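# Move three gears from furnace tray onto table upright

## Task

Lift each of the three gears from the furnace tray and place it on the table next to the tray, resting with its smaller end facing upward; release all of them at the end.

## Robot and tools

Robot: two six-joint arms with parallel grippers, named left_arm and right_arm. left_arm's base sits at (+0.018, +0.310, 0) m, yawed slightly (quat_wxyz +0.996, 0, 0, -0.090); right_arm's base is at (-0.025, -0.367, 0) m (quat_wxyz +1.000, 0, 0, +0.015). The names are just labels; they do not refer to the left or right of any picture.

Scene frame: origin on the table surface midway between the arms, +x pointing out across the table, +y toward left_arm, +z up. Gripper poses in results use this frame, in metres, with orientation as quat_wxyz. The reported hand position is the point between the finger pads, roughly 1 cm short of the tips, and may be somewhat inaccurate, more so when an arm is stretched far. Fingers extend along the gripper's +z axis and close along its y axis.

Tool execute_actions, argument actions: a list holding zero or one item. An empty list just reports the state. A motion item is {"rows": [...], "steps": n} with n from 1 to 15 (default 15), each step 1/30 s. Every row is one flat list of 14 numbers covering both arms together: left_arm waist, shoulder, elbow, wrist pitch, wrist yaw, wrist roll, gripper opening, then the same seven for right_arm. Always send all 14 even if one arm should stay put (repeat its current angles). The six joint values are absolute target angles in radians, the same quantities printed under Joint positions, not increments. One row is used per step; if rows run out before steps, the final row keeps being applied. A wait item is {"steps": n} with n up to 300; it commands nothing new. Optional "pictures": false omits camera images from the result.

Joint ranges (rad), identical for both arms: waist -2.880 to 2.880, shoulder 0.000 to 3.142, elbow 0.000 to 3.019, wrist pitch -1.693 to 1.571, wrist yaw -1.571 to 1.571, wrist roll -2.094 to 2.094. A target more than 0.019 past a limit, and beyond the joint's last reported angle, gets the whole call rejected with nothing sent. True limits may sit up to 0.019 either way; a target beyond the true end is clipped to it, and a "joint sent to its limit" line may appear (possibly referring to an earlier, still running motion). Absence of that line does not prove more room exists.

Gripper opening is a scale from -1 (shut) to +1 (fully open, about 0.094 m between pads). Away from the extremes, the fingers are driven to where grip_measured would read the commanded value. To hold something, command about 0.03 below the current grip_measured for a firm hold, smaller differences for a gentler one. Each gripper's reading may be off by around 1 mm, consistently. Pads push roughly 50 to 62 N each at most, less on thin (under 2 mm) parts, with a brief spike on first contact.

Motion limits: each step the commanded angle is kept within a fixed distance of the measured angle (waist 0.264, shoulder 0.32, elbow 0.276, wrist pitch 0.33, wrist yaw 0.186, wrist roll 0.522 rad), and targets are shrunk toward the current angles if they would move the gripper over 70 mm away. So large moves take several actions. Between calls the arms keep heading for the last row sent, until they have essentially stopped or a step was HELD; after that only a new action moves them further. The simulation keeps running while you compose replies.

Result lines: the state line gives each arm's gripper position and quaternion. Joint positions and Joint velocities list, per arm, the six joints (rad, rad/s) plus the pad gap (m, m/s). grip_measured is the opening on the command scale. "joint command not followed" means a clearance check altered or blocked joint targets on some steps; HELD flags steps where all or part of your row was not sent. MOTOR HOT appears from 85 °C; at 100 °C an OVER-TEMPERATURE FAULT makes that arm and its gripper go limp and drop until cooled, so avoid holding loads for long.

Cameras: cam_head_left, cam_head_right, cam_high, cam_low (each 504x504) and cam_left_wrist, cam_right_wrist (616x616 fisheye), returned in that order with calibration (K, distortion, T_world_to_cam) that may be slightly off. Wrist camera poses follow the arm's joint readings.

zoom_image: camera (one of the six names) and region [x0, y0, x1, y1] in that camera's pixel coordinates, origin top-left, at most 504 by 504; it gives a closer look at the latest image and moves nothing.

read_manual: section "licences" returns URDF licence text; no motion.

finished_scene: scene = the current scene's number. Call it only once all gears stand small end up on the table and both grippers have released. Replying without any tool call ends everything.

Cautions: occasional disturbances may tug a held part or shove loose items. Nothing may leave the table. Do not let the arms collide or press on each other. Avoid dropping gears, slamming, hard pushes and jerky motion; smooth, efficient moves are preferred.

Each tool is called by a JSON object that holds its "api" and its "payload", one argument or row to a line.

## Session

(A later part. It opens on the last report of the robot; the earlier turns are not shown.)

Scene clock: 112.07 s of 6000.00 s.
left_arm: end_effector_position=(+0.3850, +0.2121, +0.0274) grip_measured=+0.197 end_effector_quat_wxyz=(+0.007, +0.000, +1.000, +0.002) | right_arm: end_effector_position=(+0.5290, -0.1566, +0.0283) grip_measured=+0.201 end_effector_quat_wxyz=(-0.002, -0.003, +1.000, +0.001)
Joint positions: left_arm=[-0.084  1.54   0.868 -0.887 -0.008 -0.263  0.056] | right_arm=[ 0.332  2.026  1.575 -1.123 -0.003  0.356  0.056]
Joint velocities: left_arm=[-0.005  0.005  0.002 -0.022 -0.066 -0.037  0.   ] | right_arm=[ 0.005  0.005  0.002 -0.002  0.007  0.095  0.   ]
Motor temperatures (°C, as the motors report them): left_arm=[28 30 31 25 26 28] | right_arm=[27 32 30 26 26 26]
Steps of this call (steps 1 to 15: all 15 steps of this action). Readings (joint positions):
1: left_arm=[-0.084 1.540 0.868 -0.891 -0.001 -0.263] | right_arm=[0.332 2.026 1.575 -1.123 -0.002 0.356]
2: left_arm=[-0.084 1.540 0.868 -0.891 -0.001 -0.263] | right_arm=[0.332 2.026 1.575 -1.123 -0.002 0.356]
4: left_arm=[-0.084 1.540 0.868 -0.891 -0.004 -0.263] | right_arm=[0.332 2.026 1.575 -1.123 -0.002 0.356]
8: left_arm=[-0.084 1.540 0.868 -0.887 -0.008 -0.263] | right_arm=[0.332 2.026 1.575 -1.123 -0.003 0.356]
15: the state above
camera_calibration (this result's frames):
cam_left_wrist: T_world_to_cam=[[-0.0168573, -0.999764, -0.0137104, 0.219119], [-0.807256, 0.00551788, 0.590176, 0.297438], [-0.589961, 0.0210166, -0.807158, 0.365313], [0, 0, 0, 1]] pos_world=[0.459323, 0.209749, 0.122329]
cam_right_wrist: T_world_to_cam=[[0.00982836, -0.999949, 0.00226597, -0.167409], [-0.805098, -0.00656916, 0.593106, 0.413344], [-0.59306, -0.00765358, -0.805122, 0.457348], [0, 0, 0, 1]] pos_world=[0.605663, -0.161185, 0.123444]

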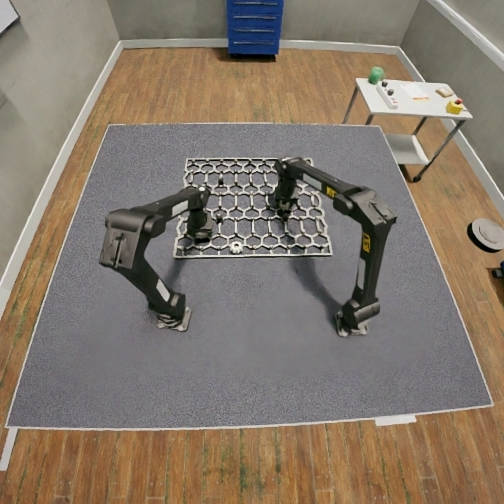

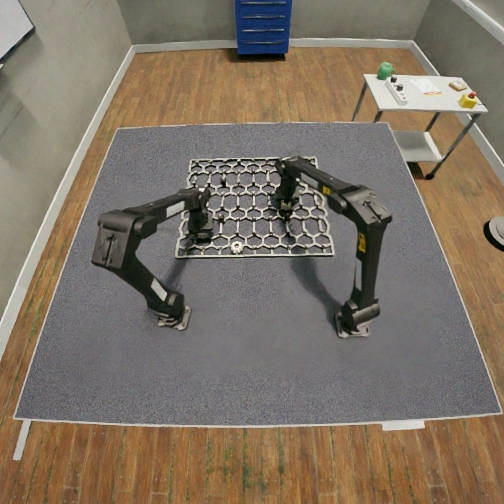

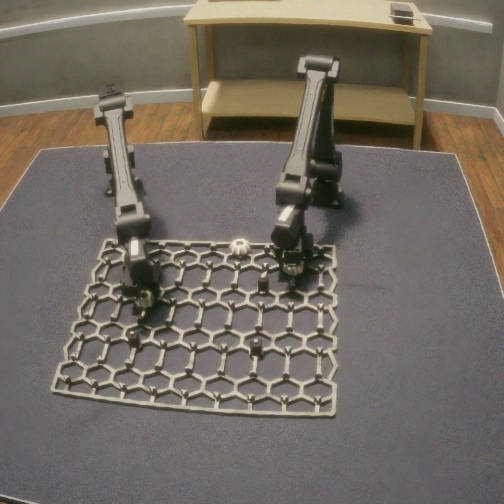

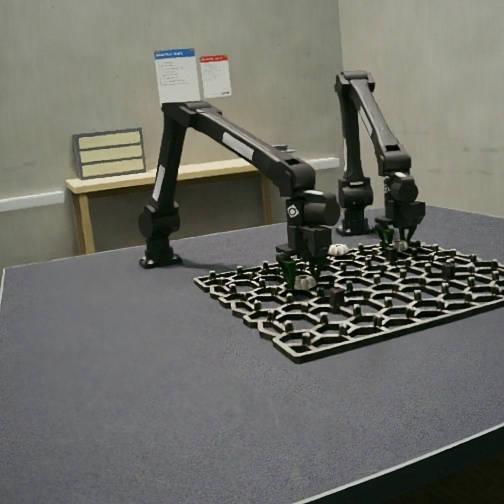

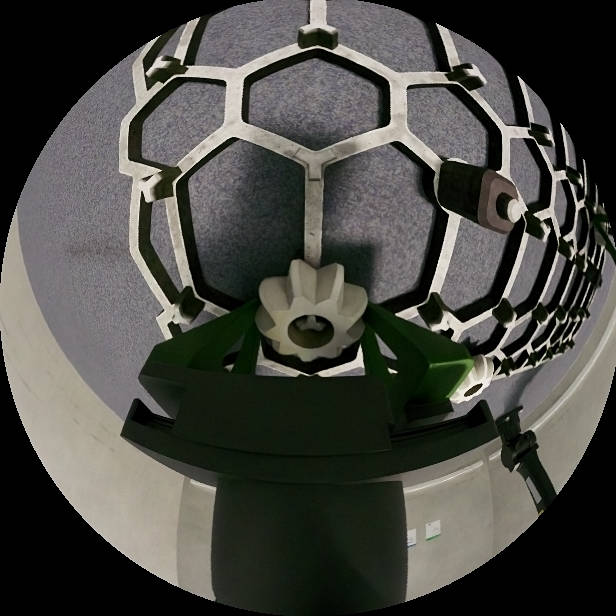

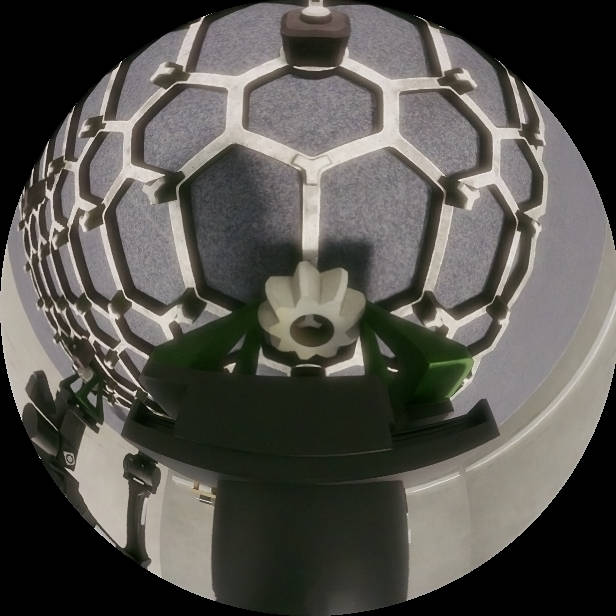

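{"api": "execute_actions", "payload": {
  "actions": [
    {"rows":[[-0.09,1.52,0.89,-0.90,0,-0.27,0.16,0.335,2.01,1.61,-1.13,0,0.37,0.165],[-0.09,1.514,0.895,-0.911,0,-0.27,0.16,0.335,2.007,1.614,-1.137,0,0.37,0.165],[-0.09,1.508,0.9,-0.922,0,-0.27,0.16,0.335,2.003,1.619,-1.145,0,0.37,0.165],[-0.09,1.502,0.905,-0.933,0,-0.27,0.16,0.335,2.0,1.623,-1.152,0,0.37,0.165],[-0.09,1.497,0.909,-0.944,0,-0.27,0.16,0.335,1.997,1.628,-1.16,0,0.37,0.165],[-0.09,1.491,0.914,-0.955,0,-0.27,0.16,0.335,1.994,1.632,-1.167,0,0.37,0.165],[-0.09,1.486,0.918,-0.966,0,-0.27,0.16,0.335,1.991,1.637,-1.175,0,0.37,0.165],[-0.09,1.48,0.923,-0.977,0,-0.27,0.16,0.335,1.988,1.641,-1.182,0,0.37,0.165],[-0.09,1.475,0.928,-0.988,0,-0.27,0.16,0.335,1.985,1.646,-1.19,0,0.37,0.165],[-0.09,1.469,0.932,-0.999,0,-0.27,0.16,0.335,1.981,1.65,-1.198,0,0.37,0.165],[-0.09,1.464,0.937,-1.01,0,-0.27,0.16,0.335,1.978,1.655,-1.206,0,0.37,0.165],[-0.09,1.458,0.942,-1.021,0,-0.27,0.16,0.335,1.975,1.659,-1.213,0,0.37,0.165],[-0.09,1.453,0.946,-1.032,0,-0.27,0.16,0.335,1.972,1.664,-1.22,0,0.37,0.165],[-0.09,1.448,0.95,-1.043,0,-0.27,0.16,0.335,1.969,1.668,-1.227,0,0.37,0.165],[-0.09,1.443,0.955,-1.053,0,-0.27,0.16,0.335,1.966,1.672,-1.234,0,0.37,0.165]],"steps":15}
  ],
  "pictures": false
}}

{"api": "execute_actions", "payload": {
  "actions": [
    {"steps":20}
  ]
}}

Scene clock: 127.53 s of 6000.00 s.
left_arm: end_effector_position=(+0.3753, +0.2140, +0.0566) grip_measured=+0.197 end_effector_quat_wxyz=(-0.012, -0.000, +1.000, +0.005) | right_arm: end_effector_position=(+0.5275, -0.1572, +0.0433) grip_measured=+0.201 end_effector_quat_wxyz=(-0.015, -0.003, +1.000, -0.004)
Joint positions: left_arm=[-0.084  1.488  0.902 -1.011 -0.004 -0.264  0.056] | right_arm=[ 0.332  2.023  1.613 -1.192 -0.003  0.356  0.056]
Joint velocities: left_arm=[-0.005 -0.22   0.042 -0.393 -0.051 -0.037 -0.001] | right_arm=[-0.005 -0.073  0.09  -0.183  0.022 -0.007  0.   ]
Motor temperatures (°C, as the motors report them): left_arm=[28 30 31 25 26 28] | right_arm=[27 32 31 26 26 26]
Steps of this call (steps 1 to 15: the robot went on to your last target; steps 16 to 90: nothing new was sent; then 11.97 s passed at rest; steps 91 to 105: all 15 steps of this action). Readings (joint positions):
91: left_arm=[-0.084 1.540 0.868 -0.887 -0.008 -0.263] | right_arm=[0.332 2.026 1.575 -1.123 -0.003 0.356]
92: left_arm=[-0.084 1.539 0.868 -0.887 -0.008 -0.263] | right_arm=[0.332 2.026 1.575 -1.123 -0.003 0.356]
94: left_arm=[-0.084 1.539 0.869 -0.891 -0.008 -0.263] | right_arm=[0.332 2.026 1.576 -1.126 -0.003 0.356]
98: left_arm=[-0.084 1.531 0.878 -0.922 -0.005 -0.264] | right_arm=[0.332 2.026 1.583 -1.139 -0.003 0.356]
105: the state above

Scene clock: 128.20 s of 6000.00 s.
left_arm: end_effector_position=(+0.3727, +0.2147, +0.0646) grip_measured=+0.197 end_effector_quat_wxyz=(-0.013, -0.000, +1.000, +0.006) | right_arm: end_effector_position=(+0.5224, -0.1591, +0.0566) grip_measured=+0.201 end_effector_quat_wxyz=(-0.021, -0.003, +1.000, -0.006)
Joint positions: left_arm=[-0.084  1.469  0.906 -1.036 -0.004 -0.264  0.056] | right_arm=[ 0.332  2.003  1.617 -1.228 -0.003  0.356  0.056]
Joint velocities: left_arm=[ 0.005 -0.015  0.007 -0.017 -0.007 -0.022 -0.001] | right_arm=[-0.005  0.034 -0.002 -0.076  0.051  0.051 -0.001]
Motor temperatures (°C, as the motors report them): left_arm=[28 30 31 25 26 28] | right_arm=[27 32 31 26 26 26]
Steps of this call (steps 1 to 20: the robot went on to your last target). Readings (joint positions):
1: left_arm=[-0.084 1.481 0.903 -1.022 -0.004 -0.264] | right_arm=[0.332 2.021 1.615 -1.198 -0.003 0.356]
2: left_arm=[-0.084 1.475 0.903 -1.029 -0.004 -0.264] | right_arm=[0.332 2.018 1.617 -1.205 -0.003 0.356]
4: left_arm=[-0.084 1.469 0.905 -1.035 -0.004 -0.264] | right_arm=[0.332 2.012 1.617 -1.218 -0.003 0.356]
8: left_arm=[-0.084 1.469 0.906 -1.036 -0.004 -0.264] | right_arm=[0.332 2.003 1.617 -1.226 -0.003 0.356]
20: the state above
camera_calibration (this result's frames):
cam_left_wrist: T_world_to_cam=[[-0.016712, -0.999668, -0.0196139, 0.222373], [-0.783681, 0.000913789, 0.621163, 0.255726], [-0.620938, 0.0257519, -0.783436, 0.397003], [0, 0, 0, 1]] pos_world=[0.450638, 0.211842, 0.156541]
cam_right_wrist: T_world_to_cam=[[0.00979121, -0.999822, 0.0161179, -0.170677], [-0.782328, 0.00237973, 0.622862, 0.379033], [-0.622789, -0.0187081, -0.782166, 0.488635], [0, 0, 0, 1]] pos_world=[0.602516, -0.162407, 0.148859]

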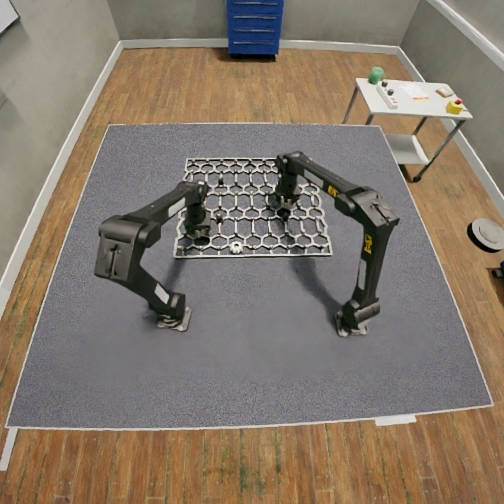

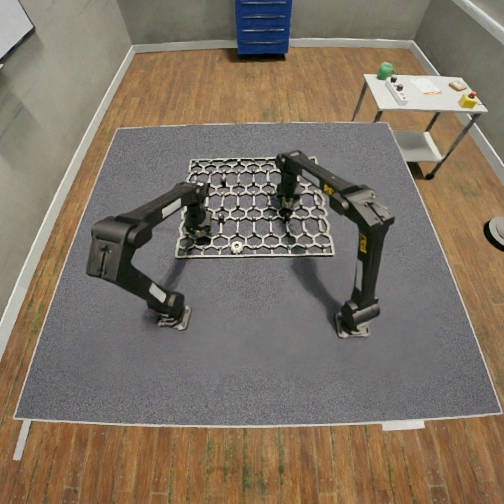

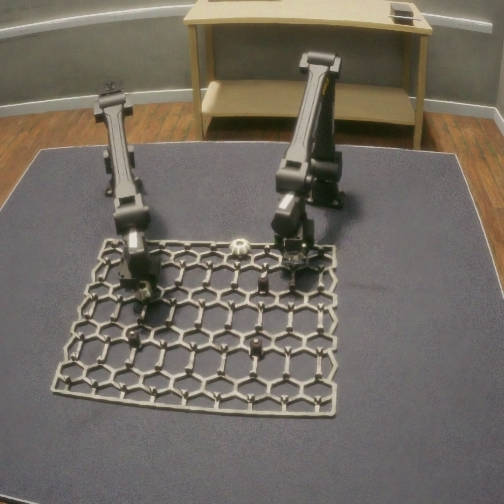

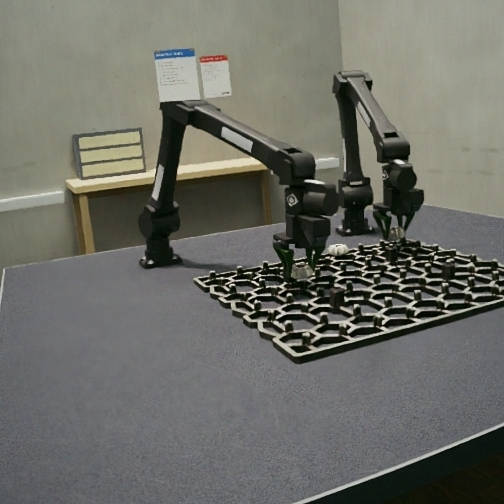

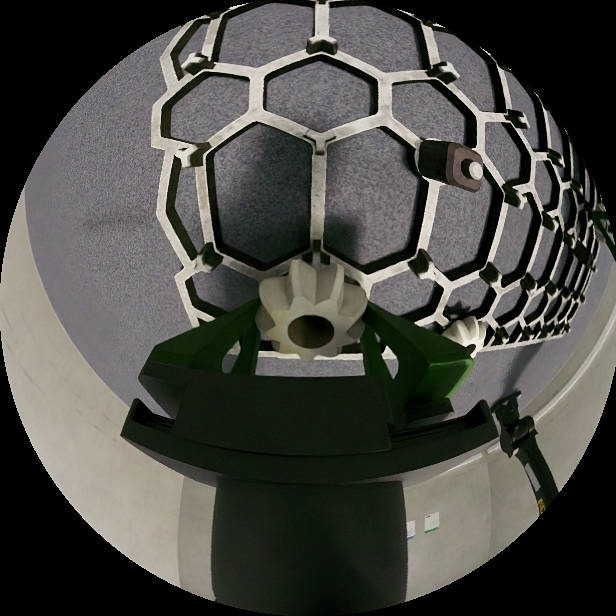

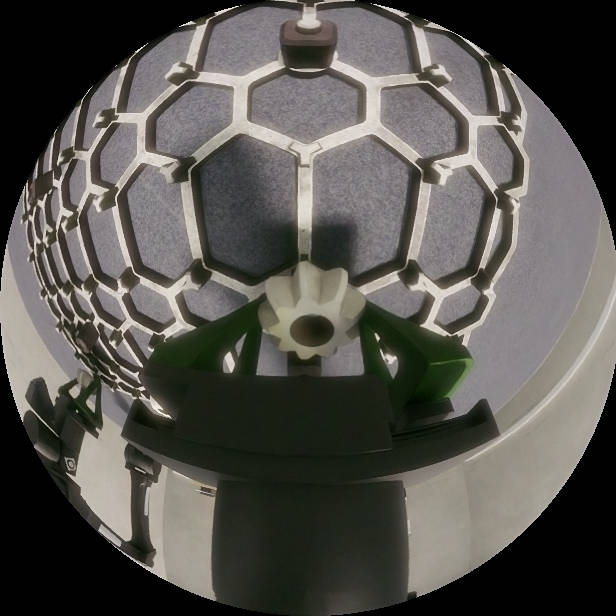

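{"api": "execute_actions", "payload": {
  "actions": [
    {"rows":[[-0.09,1.41,1.0,-1.08,0,-0.27,0.16,0.335,1.93,1.71,-1.27,0,0.37,0.165]],"steps":15}
  ],
  "pictures": false
}}

{"api": "execute_actions", "payload": {
  "actions": [
    {"rows":[[0.0,1.41,1.0,-1.08,0,-0.27,0.16,0.27,1.93,1.71,-1.27,0,0.37,0.165],[0.03,1.41,1.0,-1.08,0,-0.27,0.16,0.24,1.93,1.71,-1.27,0,0.37,0.165],[0.07,1.41,1.0,-1.08,0,-0.27,0.16,0.21,1.93,1.71,-1.27,0,0.37,0.165],[0.11,1.41,1.0,-1.08,0,-0.27,0.16,0.18,1.93,1.71,-1.27,0,0.37,0.165],[0.15,1.41,1.0,-1.08,0,-0.27,0.16,0.14,1.93,1.71,-1.27,0,0.37,0.165],[0.2,1.41,1.0,-1.08,0,-0.27,0.16,0.1,1.93,1.71,-1.27,0,0.37,0.165],[0.25,1.41,1.0,-1.08,0,-0.27,0.16,0.06,1.93,1.71,-1.27,0,0.37,0.165],[0.3,1.41,1.0,-1.08,0,-0.27,0.16,0.02,1.93,1.71,-1.27,0,0.37,0.165],[0.35,1.41,1.0,-1.08,0,-0.27,0.16,-0.02,1.93,1.71,-1.27,0,0.37,0.165],[0.4,1.41,1.0,-1.08,0,-0.27,0.16,-0.06,1.93,1.71,-1.27,0,0.37,0.165],[0.44,1.41,1.0,-1.08,0,-0.27,0.16,-0.1,1.93,1.71,-1.27,0,0.37,0.165],[0.48,1.41,1.0,-1.08,0,-0.27,0.16,-0.13,1.93,1.71,-1.27,0,0.37,0.165],[0.51,1.41,1.0,-1.08,0,-0.27,0.16,-0.16,1.93,1.71,-1.27,0,0.37,0.165],[0.54,1.41,1.0,-1.08,0,-0.27,0.16,-0.19,1.93,1.71,-1.27,0,0.37,0.165]],"steps":15}
  ],
  "pictures": false
}}

{"api": "execute_actions", "payload": {
  "actions": [
    {"steps":25}
  ],
  "pictures": false
}}

{"api": "execute_actions", "payload": {
  "actions": [
    {"rows":[[0.54,1.47,0.93,-1.02,0,-0.27,0.16,-0.19,1.98,1.64,-1.22,0,0.37,0.165],[0.54,1.47,0.93,-1.02,0,-0.27,0.16,-0.19,1.98,1.64,-1.22,0,0.37,0.165],[0.54,1.47,0.93,-1.02,0,-0.27,0.16,-0.19,1.98,1.64,-1.22,0,0.37,0.165],[0.54,1.47,0.93,-1.02,0,-0.27,0.16,-0.19,1.98,1.64,-1.22,0,0.37,0.165],[0.54,1.51,0.905,-0.95,0,-0.27,0.16,-0.19,2.0,1.61,-1.17,0,0.37,0.165],[0.54,1.51,0.905,-0.95,0,-0.27,0.16,-0.19,2.0,1.61,-1.17,0,0.37,0.165],[0.54,1.51,0.905,-0.95,0,-0.27,0.16,-0.19,2.0,1.61,-1.17,0,0.37,0.165],[0.54,1.51,0.905,-0.95,0,-0.27,0.16,-0.19,2.0,1.61,-1.17,0,0.37,0.165],[0.54,1.55,0.875,-0.875,0,-0.27,0.16,-0.19,2.024,1.58,-1.113,0,0.37,0.165]],"steps":15}
  ],
  "pictures": false
}}

{"api": "execute_actions", "payload": {
  "actions": [
    {"steps":20}
  ]
}}

Scene clock: 150.30 s of 6000.00 s.
left_arm: end_effector_position=(+0.3884, +0.2105, +0.0926) grip_measured=+0.197 end_effector_quat_wxyz=(+0.013, -0.000, +1.000, -0.001) | right_arm: end_effector_position=(+0.5281, -0.1556, +0.0923) grip_measured=+0.200 end_effector_quat_wxyz=(-0.001, -0.004, +1.000, +0.001)
Joint positions: left_arm=[-0.084  1.436  0.956 -1.064 -0.004 -0.264  0.056] | right_arm=[ 0.334  1.961  1.65  -1.261 -0.003  0.356  0.056]
Joint velocities: left_arm=[-0.005 -0.005  0.007 -0.007 -0.037 -0.007 -0.001] | right_arm=[ 0.005 -0.005 -0.012 -0.002  0.022 -0.066  0.001]
Motor temperatures (°C, as the motors report them): left_arm=[28 31 35 25 26 28] | right_arm=[27 34 35 26 26 26]
Steps of this call (steps 1 to 30: the robot went on to your last target; steps 31 to 90: nothing new was sent; then 18.60 s passed at rest; steps 91 to 105: all 15 steps of this action). Readings (joint positions):
91: left_arm=[-0.084 1.468 0.910 -1.042 -0.004 -0.264] | right_arm=[0.334 2.003 1.619 -1.244 -0.003 0.356]
92: left_arm=[-0.084 1.467 0.916 -1.052 -0.004 -0.264] | right_arm=[0.334 2.003 1.621 -1.250 -0.003 0.356]
94: left_arm=[-0.084 1.460 0.931 -1.062 -0.004 -0.264] | right_arm=[0.334 1.999 1.626 -1.257 -0.003 0.356]
98: left_arm=[-0.084 1.442 0.953 -1.063 -0.004 -0.264] | right_arm=[0.334 1.982 1.639 -1.261 -0.003 0.356]
105: the state above

Scene clock: 150.80 s of 6000.00 s.
left_arm: end_effector_position=(+0.3784, +0.4413, +0.0926) grip_measured=+0.197 end_effector_quat_wxyz=(+0.013, -0.302, +0.953, +0.002) | right_arm: end_effector_position=(+0.5669, -0.3722, +0.0923) grip_measured=+0.200 end_effector_quat_wxyz=(-0.001, +0.182, +0.983, +0.002)
Joint positions: left_arm=[ 0.529  1.436  0.956 -1.064 -0.003 -0.264  0.056] | right_arm=[-0.04   1.961  1.65  -1.262 -0.004  0.356  0.056]
Joint velocities: left_arm=[ 0.894 -0.005 -0.017  0.002 -0.125  0.037  0.   ] | right_arm=[-1.109 -0.005 -0.002  0.007  0.007  0.007 -0.001]
Motor temperatures (°C, as the motors report them): left_arm=[28 31 35 25 26 28] | right_arm=[27 34 35 26 26 26]
Steps of this call (steps 1 to 15: all 15 steps of this action). Readings (joint positions):
1: left_arm=[-0.079 1.436 0.956 -1.064 -0.001 -0.264] | right_arm=[0.331 1.961 1.650 -1.261 -0.004 0.356]
2: left_arm=[-0.066 1.436 0.956 -1.064 0.004 -0.264] | right_arm=[0.326 1.961 1.650 -1.261 -0.004 0.356]
4: left_arm=[-0.011 1.436 0.956 -1.064 0.006 -0.264] | right_arm=[0.300 1.961 1.650 -1.262 -0.004 0.356]
8: left_arm=[0.183 1.436 0.956 -1.064 0.005 -0.264] | right_arm=[0.203 1.961 1.650 -1.262 -0.004 0.356]
15: the state above

Scene clock: 151.63 s of 6000.00 s.
left_arm: end_effector_position=(+0.3758, +0.4482, +0.0926) grip_measured=+0.197 end_effector_quat_wxyz=(+0.013, -0.312, +0.950, +0.002) | right_arm: end_effector_position=(+0.5601, -0.4560, +0.0923) grip_measured=+0.200 end_effector_quat_wxyz=(-0.001, +0.252, +0.968, -0.000)
Joint positions: left_arm=[ 0.548  1.436  0.956 -1.064 -0.003 -0.266  0.056] | right_arm=[-0.181  1.961  1.65  -1.262  0.     0.359  0.056]
Joint velocities: left_arm=[ 0.024 -0.015  0.002 -0.002  0.066  0.007  0.   ] | right_arm=[-0.063 -0.024  0.002 -0.007 -0.066 -0.051  0.   ]
Motor temperatures (°C, as the motors report them): left_arm=[28 31 35 25 26 28] | right_arm=[27 34 36 26 26 26]
Steps of this call (steps 1 to 25: the robot went on to your last target). Readings (joint positions):
1: left_arm=[0.553 1.436 0.956 -1.064 -0.006 -0.265] | right_arm=[-0.077 1.961 1.650 -1.262 -0.004 0.356]
2: left_arm=[0.566 1.436 0.956 -1.064 -0.006 -0.265] | right_arm=[-0.114 1.961 1.650 -1.262 -0.004 0.356]
4: left_arm=[0.567 1.436 0.956 -1.064 -0.006 -0.266] | right_arm=[-0.182 1.961 1.650 -1.262 -0.000 0.357]
8: left_arm=[0.551 1.436 0.956 -1.064 -0.004 -0.266] | right_arm=[-0.254 1.961 1.650 -1.262 0.007 0.359]
25: the state above

Scene clock: 152.13 s of 6000.00 s.
left_arm: end_effector_position=(+0.3660, +0.4444, +0.0201) grip_measured=+0.197 end_effector_quat_wxyz=(-0.009, -0.312, +0.950, +0.001) | right_arm: end_effector_position=(+0.5566, -0.4591, +0.0169) grip_measured=+0.200 end_effector_quat_wxyz=(-0.013, +0.255, +0.967, -0.002)
Joint positions: left_arm=[ 0.548  1.555  0.861 -0.895 -0.003 -0.266  0.056] | right_arm=[-0.187  2.045  1.573 -1.126  0.     0.359  0.056]
Joint velocities: left_arm=[-0.005  0.024 -0.046  0.012  0.007 -0.037 -0.   ] | right_arm=[-0.015  0.015 -0.002  0.032 -0.037 -0.022 -0.001]
Motor temperatures (°C, as the motors report them): left_arm=[28 31 35 25 26 28] | right_arm=[27 34 36 26 26 26]
Steps of this call (steps 1 to 15: all 15 steps of this action). Readings (joint positions):
1: left_arm=[0.548 1.437 0.952 -1.059 -0.003 -0.266] | right_arm=[-0.183 1.962 1.648 -1.257 0.000 0.359]
2: left_arm=[0.548 1.438 0.946 -1.048 -0.003 -0.266] | right_arm=[-0.184 1.962 1.645 -1.247 0.000 0.359]
4: left_arm=[0.548 1.445 0.933 -1.039 -0.003 -0.266] | right_arm=[-0.186 1.969 1.642 -1.234 0.000 0.359]
8: left_arm=[0.548 1.487 0.901 -0.979 -0.003 -0.266] | right_arm=[-0.187 1.989 1.614 -1.187 0.000 0.359]
15: the state above

Scene clock: 152.80 s of 6000.00 s.
left_arm: end_effector_position=(+0.3663, +0.4445, +0.0198) grip_measured=+0.197 end_effector_quat_wxyz=(-0.008, -0.312, +0.950, +0.001) | right_arm: end_effector_position=(+0.5574, -0.4592, +0.0171) grip_measured=+0.200 end_effector_quat_wxyz=(-0.012, +0.255, +0.967, -0.001)
Joint positions: left_arm=[ 0.548  1.555  0.86  -0.892 -0.003 -0.266  0.056] | right_arm=[-0.187  2.045  1.573 -1.122  0.     0.359  0.056]
Joint velocities: left_arm=[-0.005 -0.005  0.007  0.002 -0.066  0.051 -0.001] | right_arm=[ 0.005 -0.005 -0.007  0.002 -0.066 -0.125 -0.   ]
Motor temperatures (°C, as the motors report them): left_arm=[28 31 35 25 26 28] | right_arm=[27 34 35 26 26 26]
Steps of this call (steps 1 to 15: the robot went on to your last target; steps 16 to 20: nothing new was sent). Readings (joint positions):
1: left_arm=[0.548 1.555 0.860 -0.895 -0.003 -0.266] | right_arm=[-0.187 2.045 1.573 -1.125 0.000 0.359]
2: left_arm=[0.548 1.555 0.860 -0.895 -0.003 -0.266] | right_arm=[-0.187 2.045 1.573 -1.124 0.000 0.359]
4: left_arm=[0.548 1.555 0.860 -0.892 -0.003 -0.266] | right_arm=[-0.187 2.045 1.573 -1.123 0.000 0.359]
8: left_arm=[0.548 1.555 0.860 -0.892 -0.003 -0.266] | right_arm=[-0.187 2.045 1.573 -1.122 0.000 0.359]
20: the state above
All arms were judged still, so your last target was given up. Only a new action makes them travel on or press farther. Fingers that are still opening or closing keep moving.
camera_calibration (this result's frames):
cam_left_wrist: T_world_to_cam=[[0.578314, -0.815658, -0.0160063, 0.151288], [-0.639234, -0.465242, 0.612315, 0.432908], [-0.506886, -0.343878, -0.790452, 0.474686], [0, 0, 0, 1]] pos_world=[0.429849, 0.48804, 0.112563]
cam_right_wrist: T_world_to_cam=[[-0.489764, -0.87177, 0.0121725, -0.133065], [-0.688947, 0.395534, 0.607375, 0.56052], [-0.534306, 0.289084, -0.794322, 0.566187], [0, 0, 0, 1]] pos_world=[0.623516, -0.501383, 0.110909]

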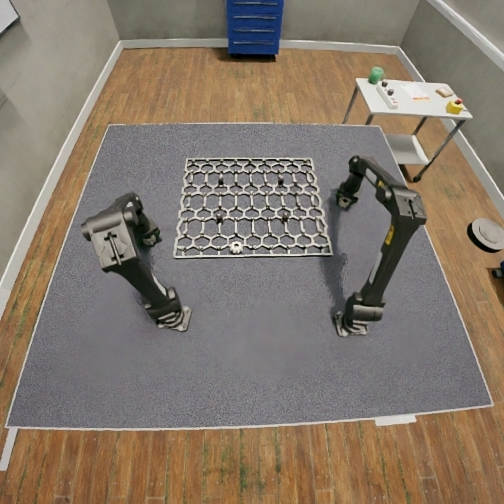

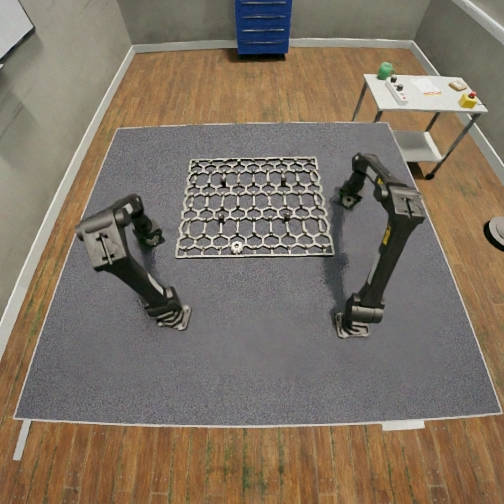

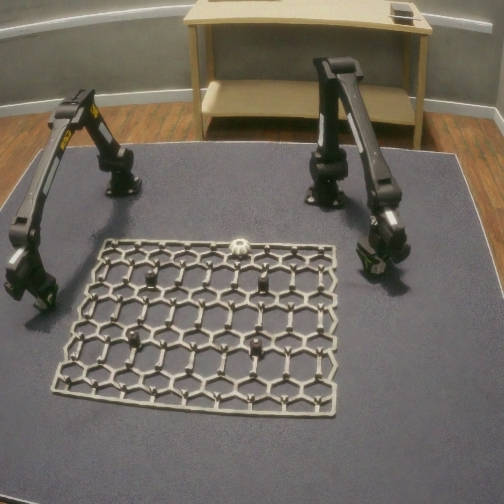

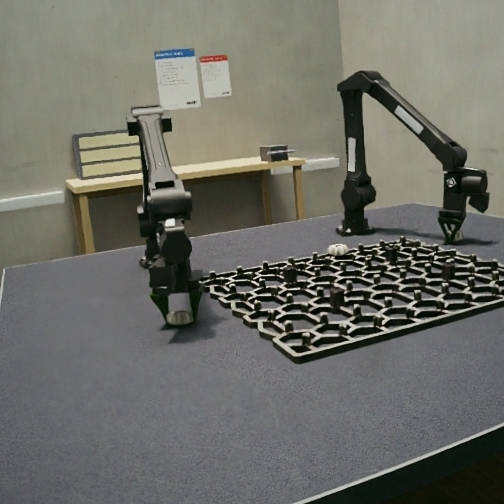

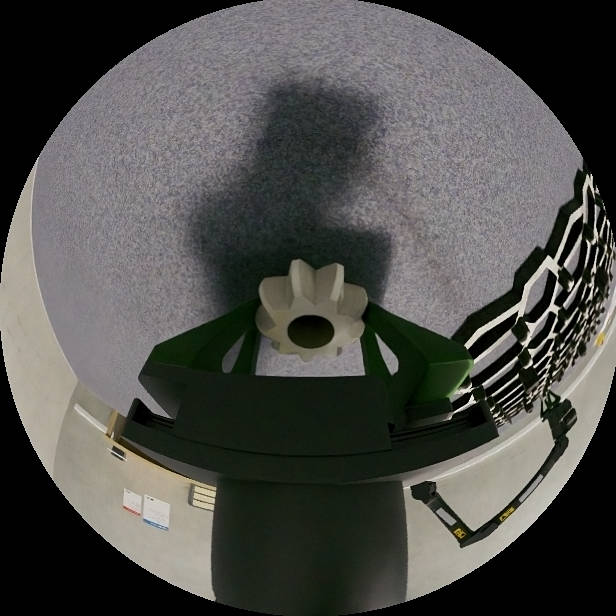

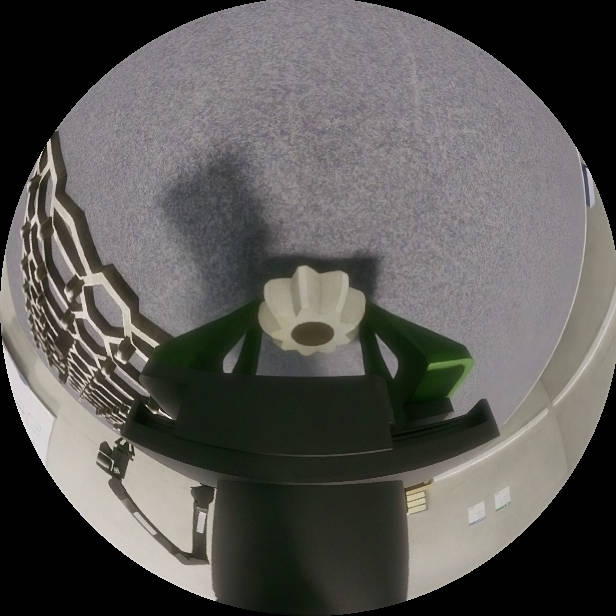

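{"api": "execute_actions", "payload": {
  "actions": [
    {"rows":[[0.54,1.55,0.87,-0.86,0,-0.27,0.16,-0.19,2.03,1.58,-1.09,0,0.37,0.165],[0.54,1.55,0.866,-0.85,0,-0.27,0.16,-0.19,2.03,1.58,-1.08,0,0.37,0.165],[0.54,1.55,0.862,-0.84,0,-0.27,0.16,-0.19,2.03,1.575,-1.07,0,0.37,0.165],[0.54,1.55,0.858,-0.83,0,-0.27,0.16,-0.19,2.03,1.572,-1.06,0,0.37,0.165],[0.54,1.55,0.854,-0.825,0,-0.27,0.16,-0.19,2.03,1.568,-1.05,0,0.37,0.165],[0.54,1.55,0.85,-0.825,0,-0.27,0.16,-0.19,2.03,1.565,-1.04,0,0.37,0.165]],"steps":15}
  ]
}}

{"api": "zoom_image", "payload": {
  "camera": "cam_low",
  "region": [120, 270, 240, 340]
}}

{"api": "zoom_image", "payload": {
  "camera": "cam_low",
  "region": [400, 190, 504, 260]
}}

Scene clock: 163.20 s of 6000.00 s.
left_arm: end_effector_position=(+0.3693, +0.4457, +0.0146) grip_measured=+0.197 end_effector_quat_wxyz=(+0.007, -0.312, +0.950, +0.002) | right_arm: end_effector_position=(+0.5731, -0.4617, +0.0170) grip_measured=+0.200 end_effector_quat_wxyz=(+0.021, +0.255, +0.967, +0.002)
Joint positions: left_arm=[ 0.548  1.555  0.842 -0.843 -0.003 -0.266  0.056] | right_arm=[-0.187  2.044  1.571 -1.055  0.     0.359  0.056]
Joint velocities: left_arm=[-0.005 -0.015 -0.002 -0.007  0.037 -0.081  0.   ] | right_arm=[-0.015 -0.005 -0.002 -0.022 -0.022 -0.051  0.   ]
Motor temperatures (°C, as the motors report them): left_arm=[28 31 34 25 26 28] | right_arm=[27 34 33 26 26 26]
Steps of this call (steps 1 to 90: nothing new was sent; then 6.90 s passed at rest; steps 91 to 105: all 15 steps of this action). Readings (joint positions):
91: left_arm=[0.548 1.555 0.860 -0.889 -0.003 -0.266] | right_arm=[-0.187 2.045 1.573 -1.120 0.000 0.359]
92: left_arm=[0.548 1.555 0.860 -0.884 -0.003 -0.266] | right_arm=[-0.187 2.045 1.573 -1.113 0.000 0.359]
94: left_arm=[0.548 1.555 0.857 -0.866 -0.003 -0.266] | right_arm=[-0.187 2.045 1.573 -1.094 0.000 0.359]
98: left_arm=[0.548 1.555 0.848 -0.843 -0.003 -0.266] | right_arm=[-0.187 2.045 1.572 -1.060 0.000 0.359]
105: the state above
camera_calibration (this result's frames):
cam_left_wrist: T_world_to_cam=[[0.578665, -0.815522, -0.00839857, 0.150124], [-0.656543, -0.47192, 0.588424, 0.448243], [-0.483836, -0.334987, -0.808509, 0.460228], [0, 0, 0, 1]] pos_world=[0.430094, 0.488135, 0.109603]
cam_right_wrist: T_world_to_cam=[[-0.489805, -0.871764, -0.0109291, -0.127118], [-0.727126, 0.401559, 0.55681, 0.597871], [-0.481018, 0.280675, -0.830568, 0.541432], [0, 0, 0, 1]] pos_world=[0.632903, -0.502864, 0.115405]

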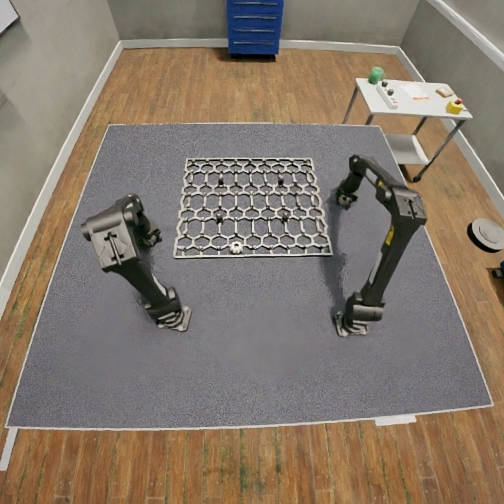

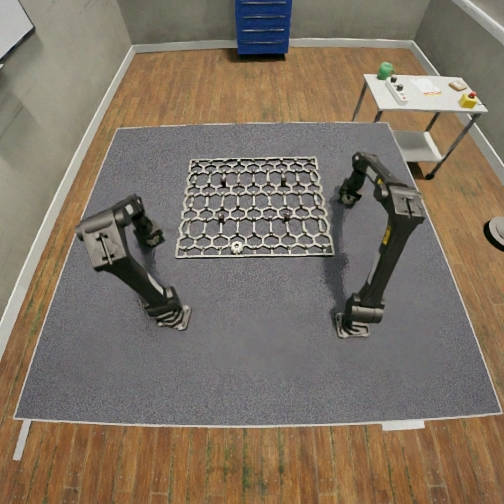

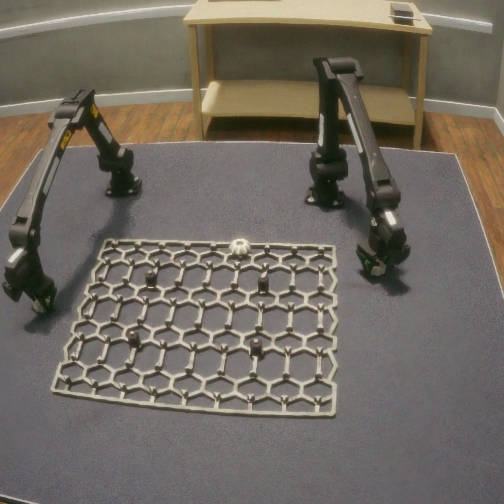

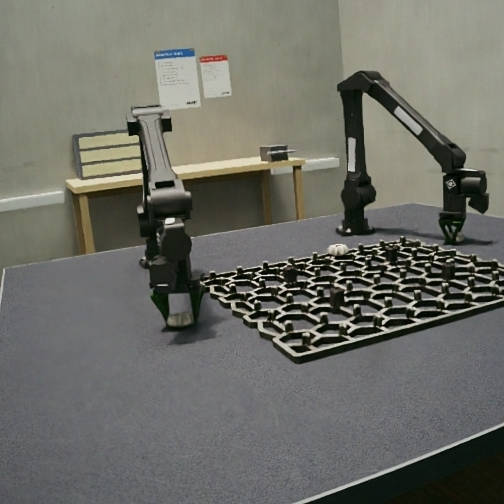

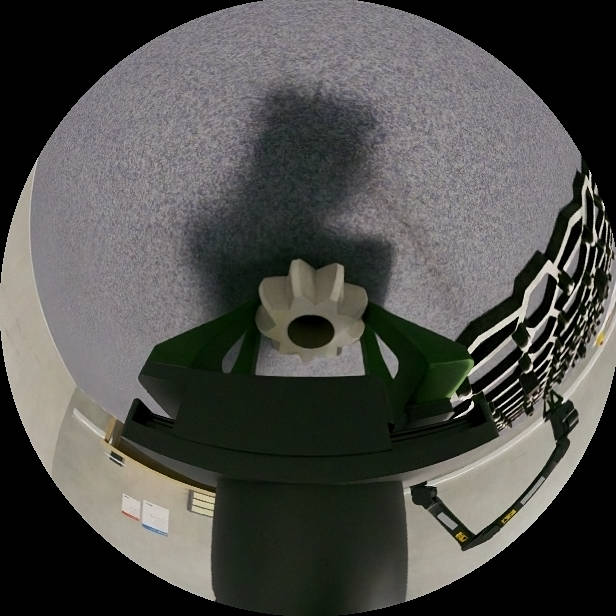

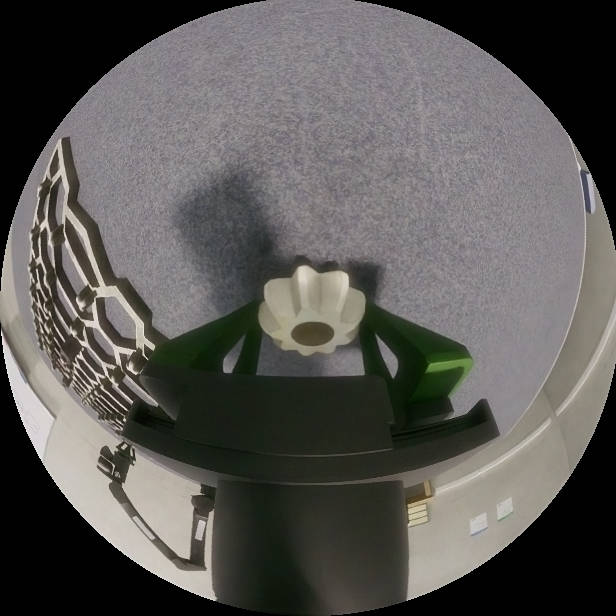

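Region (120, 270, 240, 340) of cam_low's 504x504 image, scaled by 4.200, with more detail than that image has; it fills the top 294 rows of this view, and the rest is white.

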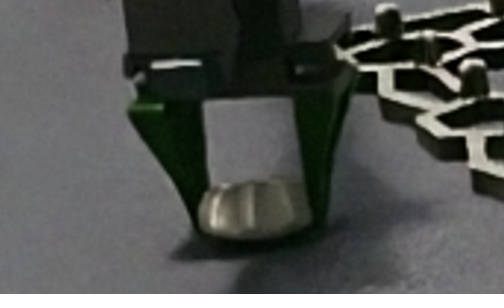

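Region (400, 190, 504, 260) of cam_low's 504x504 image, scaled by 4.846, with more detail than that image has; it fills the top 339 rows of this view, and the rest is white.

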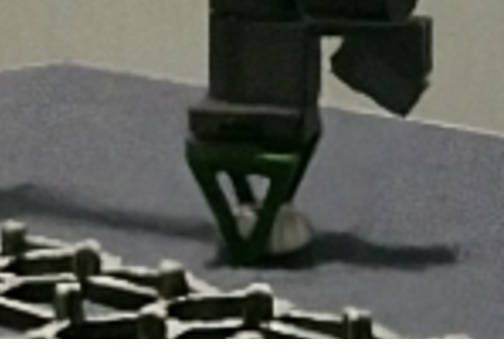

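{"api": "execute_actions", "payload": {
  "actions": [
    {"rows":[[0.54,1.55,0.845,-0.825,0,-0.27,0.16,-0.19,2.03,1.565,-1.08,0,0.37,0.165],[0.54,1.55,0.842,-0.825,0,-0.27,0.16,-0.19,2.03,1.565,-1.1,0,0.37,0.165],[0.54,1.55,0.84,-0.825,0,-0.27,0.16,-0.19,2.03,1.565,-1.12,0,0.37,0.165],[0.54,1.55,0.84,-0.825,0,-0.27,0.16,-0.19,2.03,1.565,-1.14,0,0.37,0.165],[0.54,1.55,0.84,-0.825,0,-0.27,0.16,-0.19,2.03,1.565,-1.16,0,0.37,0.165],[0.54,1.55,0.84,-0.825,0,-0.27,0.16,-0.19,2.03,1.56,-1.18,0,0.37,0.165],[0.54,1.55,0.84,-0.825,0,-0.27,0.16,-0.19,2.03,1.555,-1.2,0,0.37,0.165]],"steps":15}
  ]
}}

{"api": "zoom_image", "payload": {
  "camera": "cam_low",
  "region": [120, 270, 240, 340]
}}

Scene clock: 171.33 s of 6000.00 s.
left_arm: end_effector_position=(+0.3686, +0.4454, +0.0139) grip_measured=+0.197 end_effector_quat_wxyz=(+0.007, -0.312, +0.950, +0.002) | right_arm: end_effector_position=(+0.5365, -0.4559, +0.0156) grip_measured=+0.200 end_effector_quat_wxyz=(-0.050, +0.254, +0.966, -0.005)
Joint positions: left_arm=[ 0.548  1.555  0.84  -0.841 -0.003 -0.266  0.056] | right_arm=[-0.187  2.043  1.562 -1.191  0.     0.359  0.056]
Joint velocities: left_arm=[-0.015  0.005 -0.002  0.012  0.037 -0.037  0.   ] | right_arm=[-0.005 -0.005 -0.002  0.017 -0.022 -0.022 -0.001]
Motor temperatures (°C, as the motors report them): left_arm=[28 31 33 25 26 28] | right_arm=[27 34 32 26 26 26]
Steps of this call (steps 1 to 15: the robot went on to your last target; steps 16 to 90: nothing new was sent; then 4.63 s passed at rest; steps 91 to 105: all 15 steps of this action). Readings (joint positions):
91: left_arm=[0.548 1.555 0.842 -0.843 -0.003 -0.266] | right_arm=[-0.187 2.044 1.571 -1.057 0.000 0.359]
92: left_arm=[0.548 1.555 0.841 -0.842 -0.003 -0.266] | right_arm=[-0.187 2.044 1.571 -1.064 0.000 0.359]
94: left_arm=[0.548 1.555 0.840 -0.841 -0.003 -0.266] | right_arm=[-0.187 2.044 1.571 -1.092 0.000 0.359]
98: left_arm=[0.548 1.555 0.840 -0.841 -0.003 -0.266] | right_arm=[-0.187 2.044 1.566 -1.167 0.000 0.359]
105: the state above
camera_calibration (this result's frames):
cam_left_wrist: T_world_to_cam=[[0.578656, -0.81553, -0.00821688, 0.150247], [-0.656207, -0.471545, 0.589099, 0.447725], [-0.484302, -0.335494, -0.808019, 0.459639], [0, 0, 0, 1]] pos_world=[0.429463, 0.487859, 0.108878]
cam_right_wrist: T_world_to_cam=[[-0.487804, -0.872079, 0.0390495, -0.142029], [-0.640336, 0.387863, 0.662972, 0.515244], [-0.59331, 0.298395, -0.747625, 0.588056], [0, 0, 0, 1]] pos_world=[0.609546, -0.499178, 0.103599]

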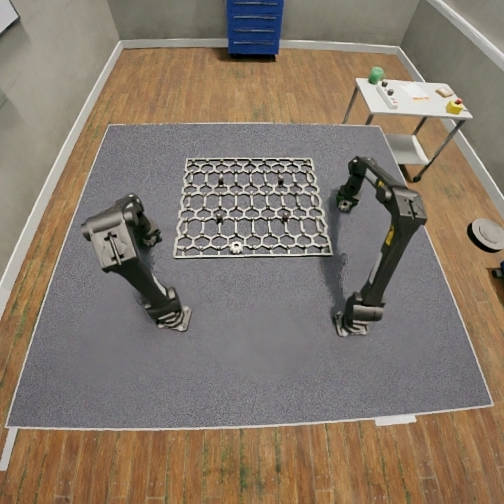

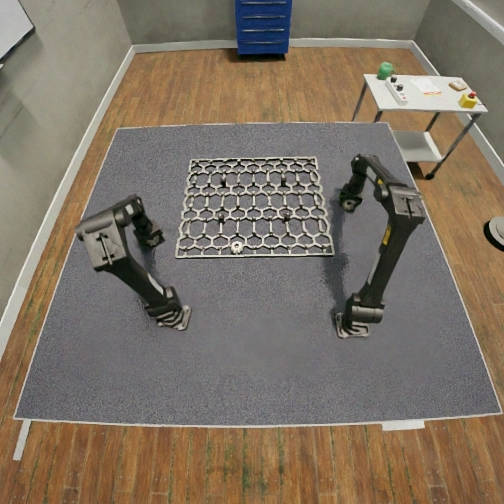

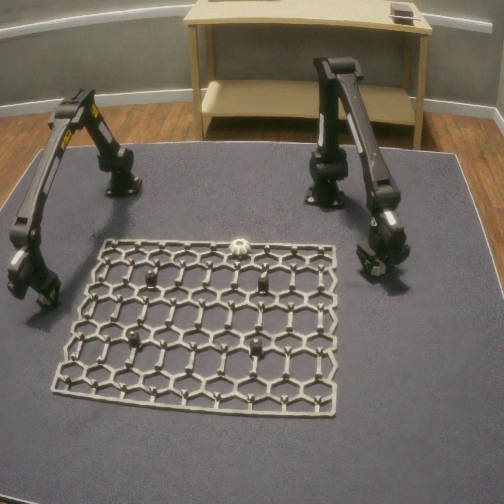

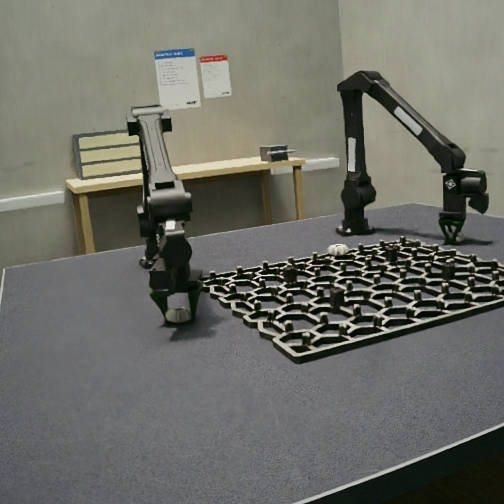

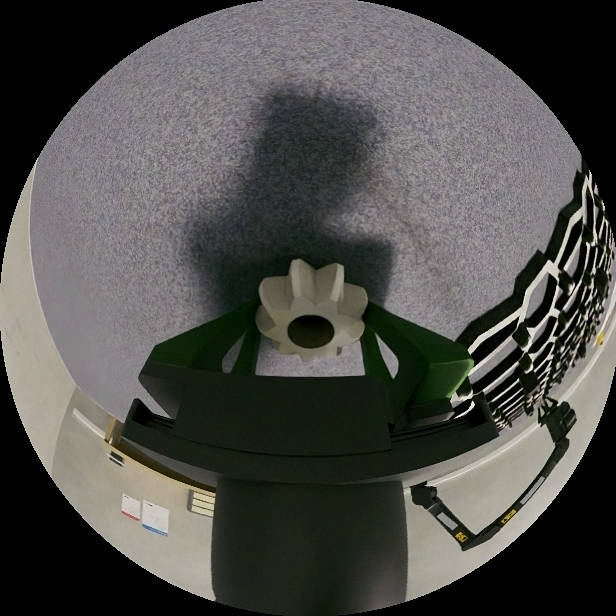

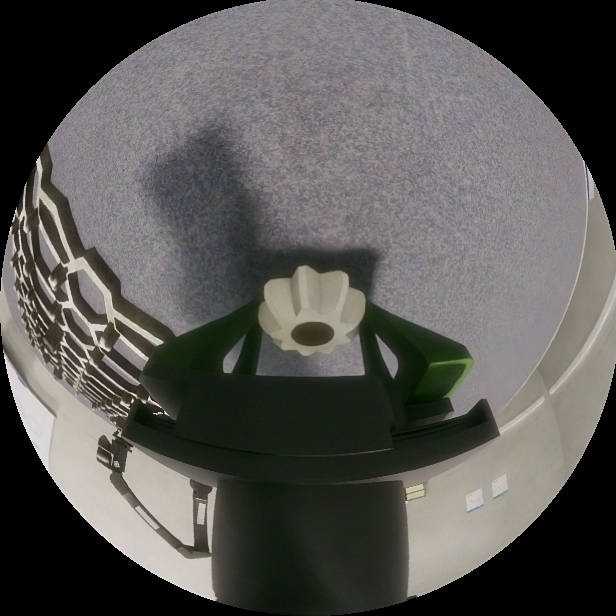

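Region (120, 270, 240, 340) of cam_low's 504x504 image, scaled by 4.200, with more detail than that image has; it fills the top 294 rows of this view, and the rest is white.

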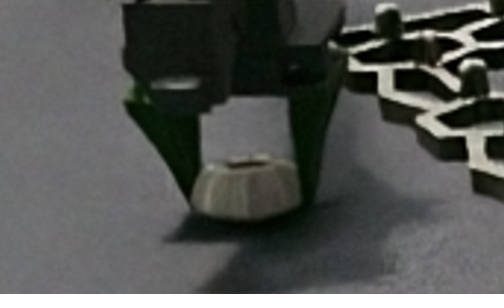

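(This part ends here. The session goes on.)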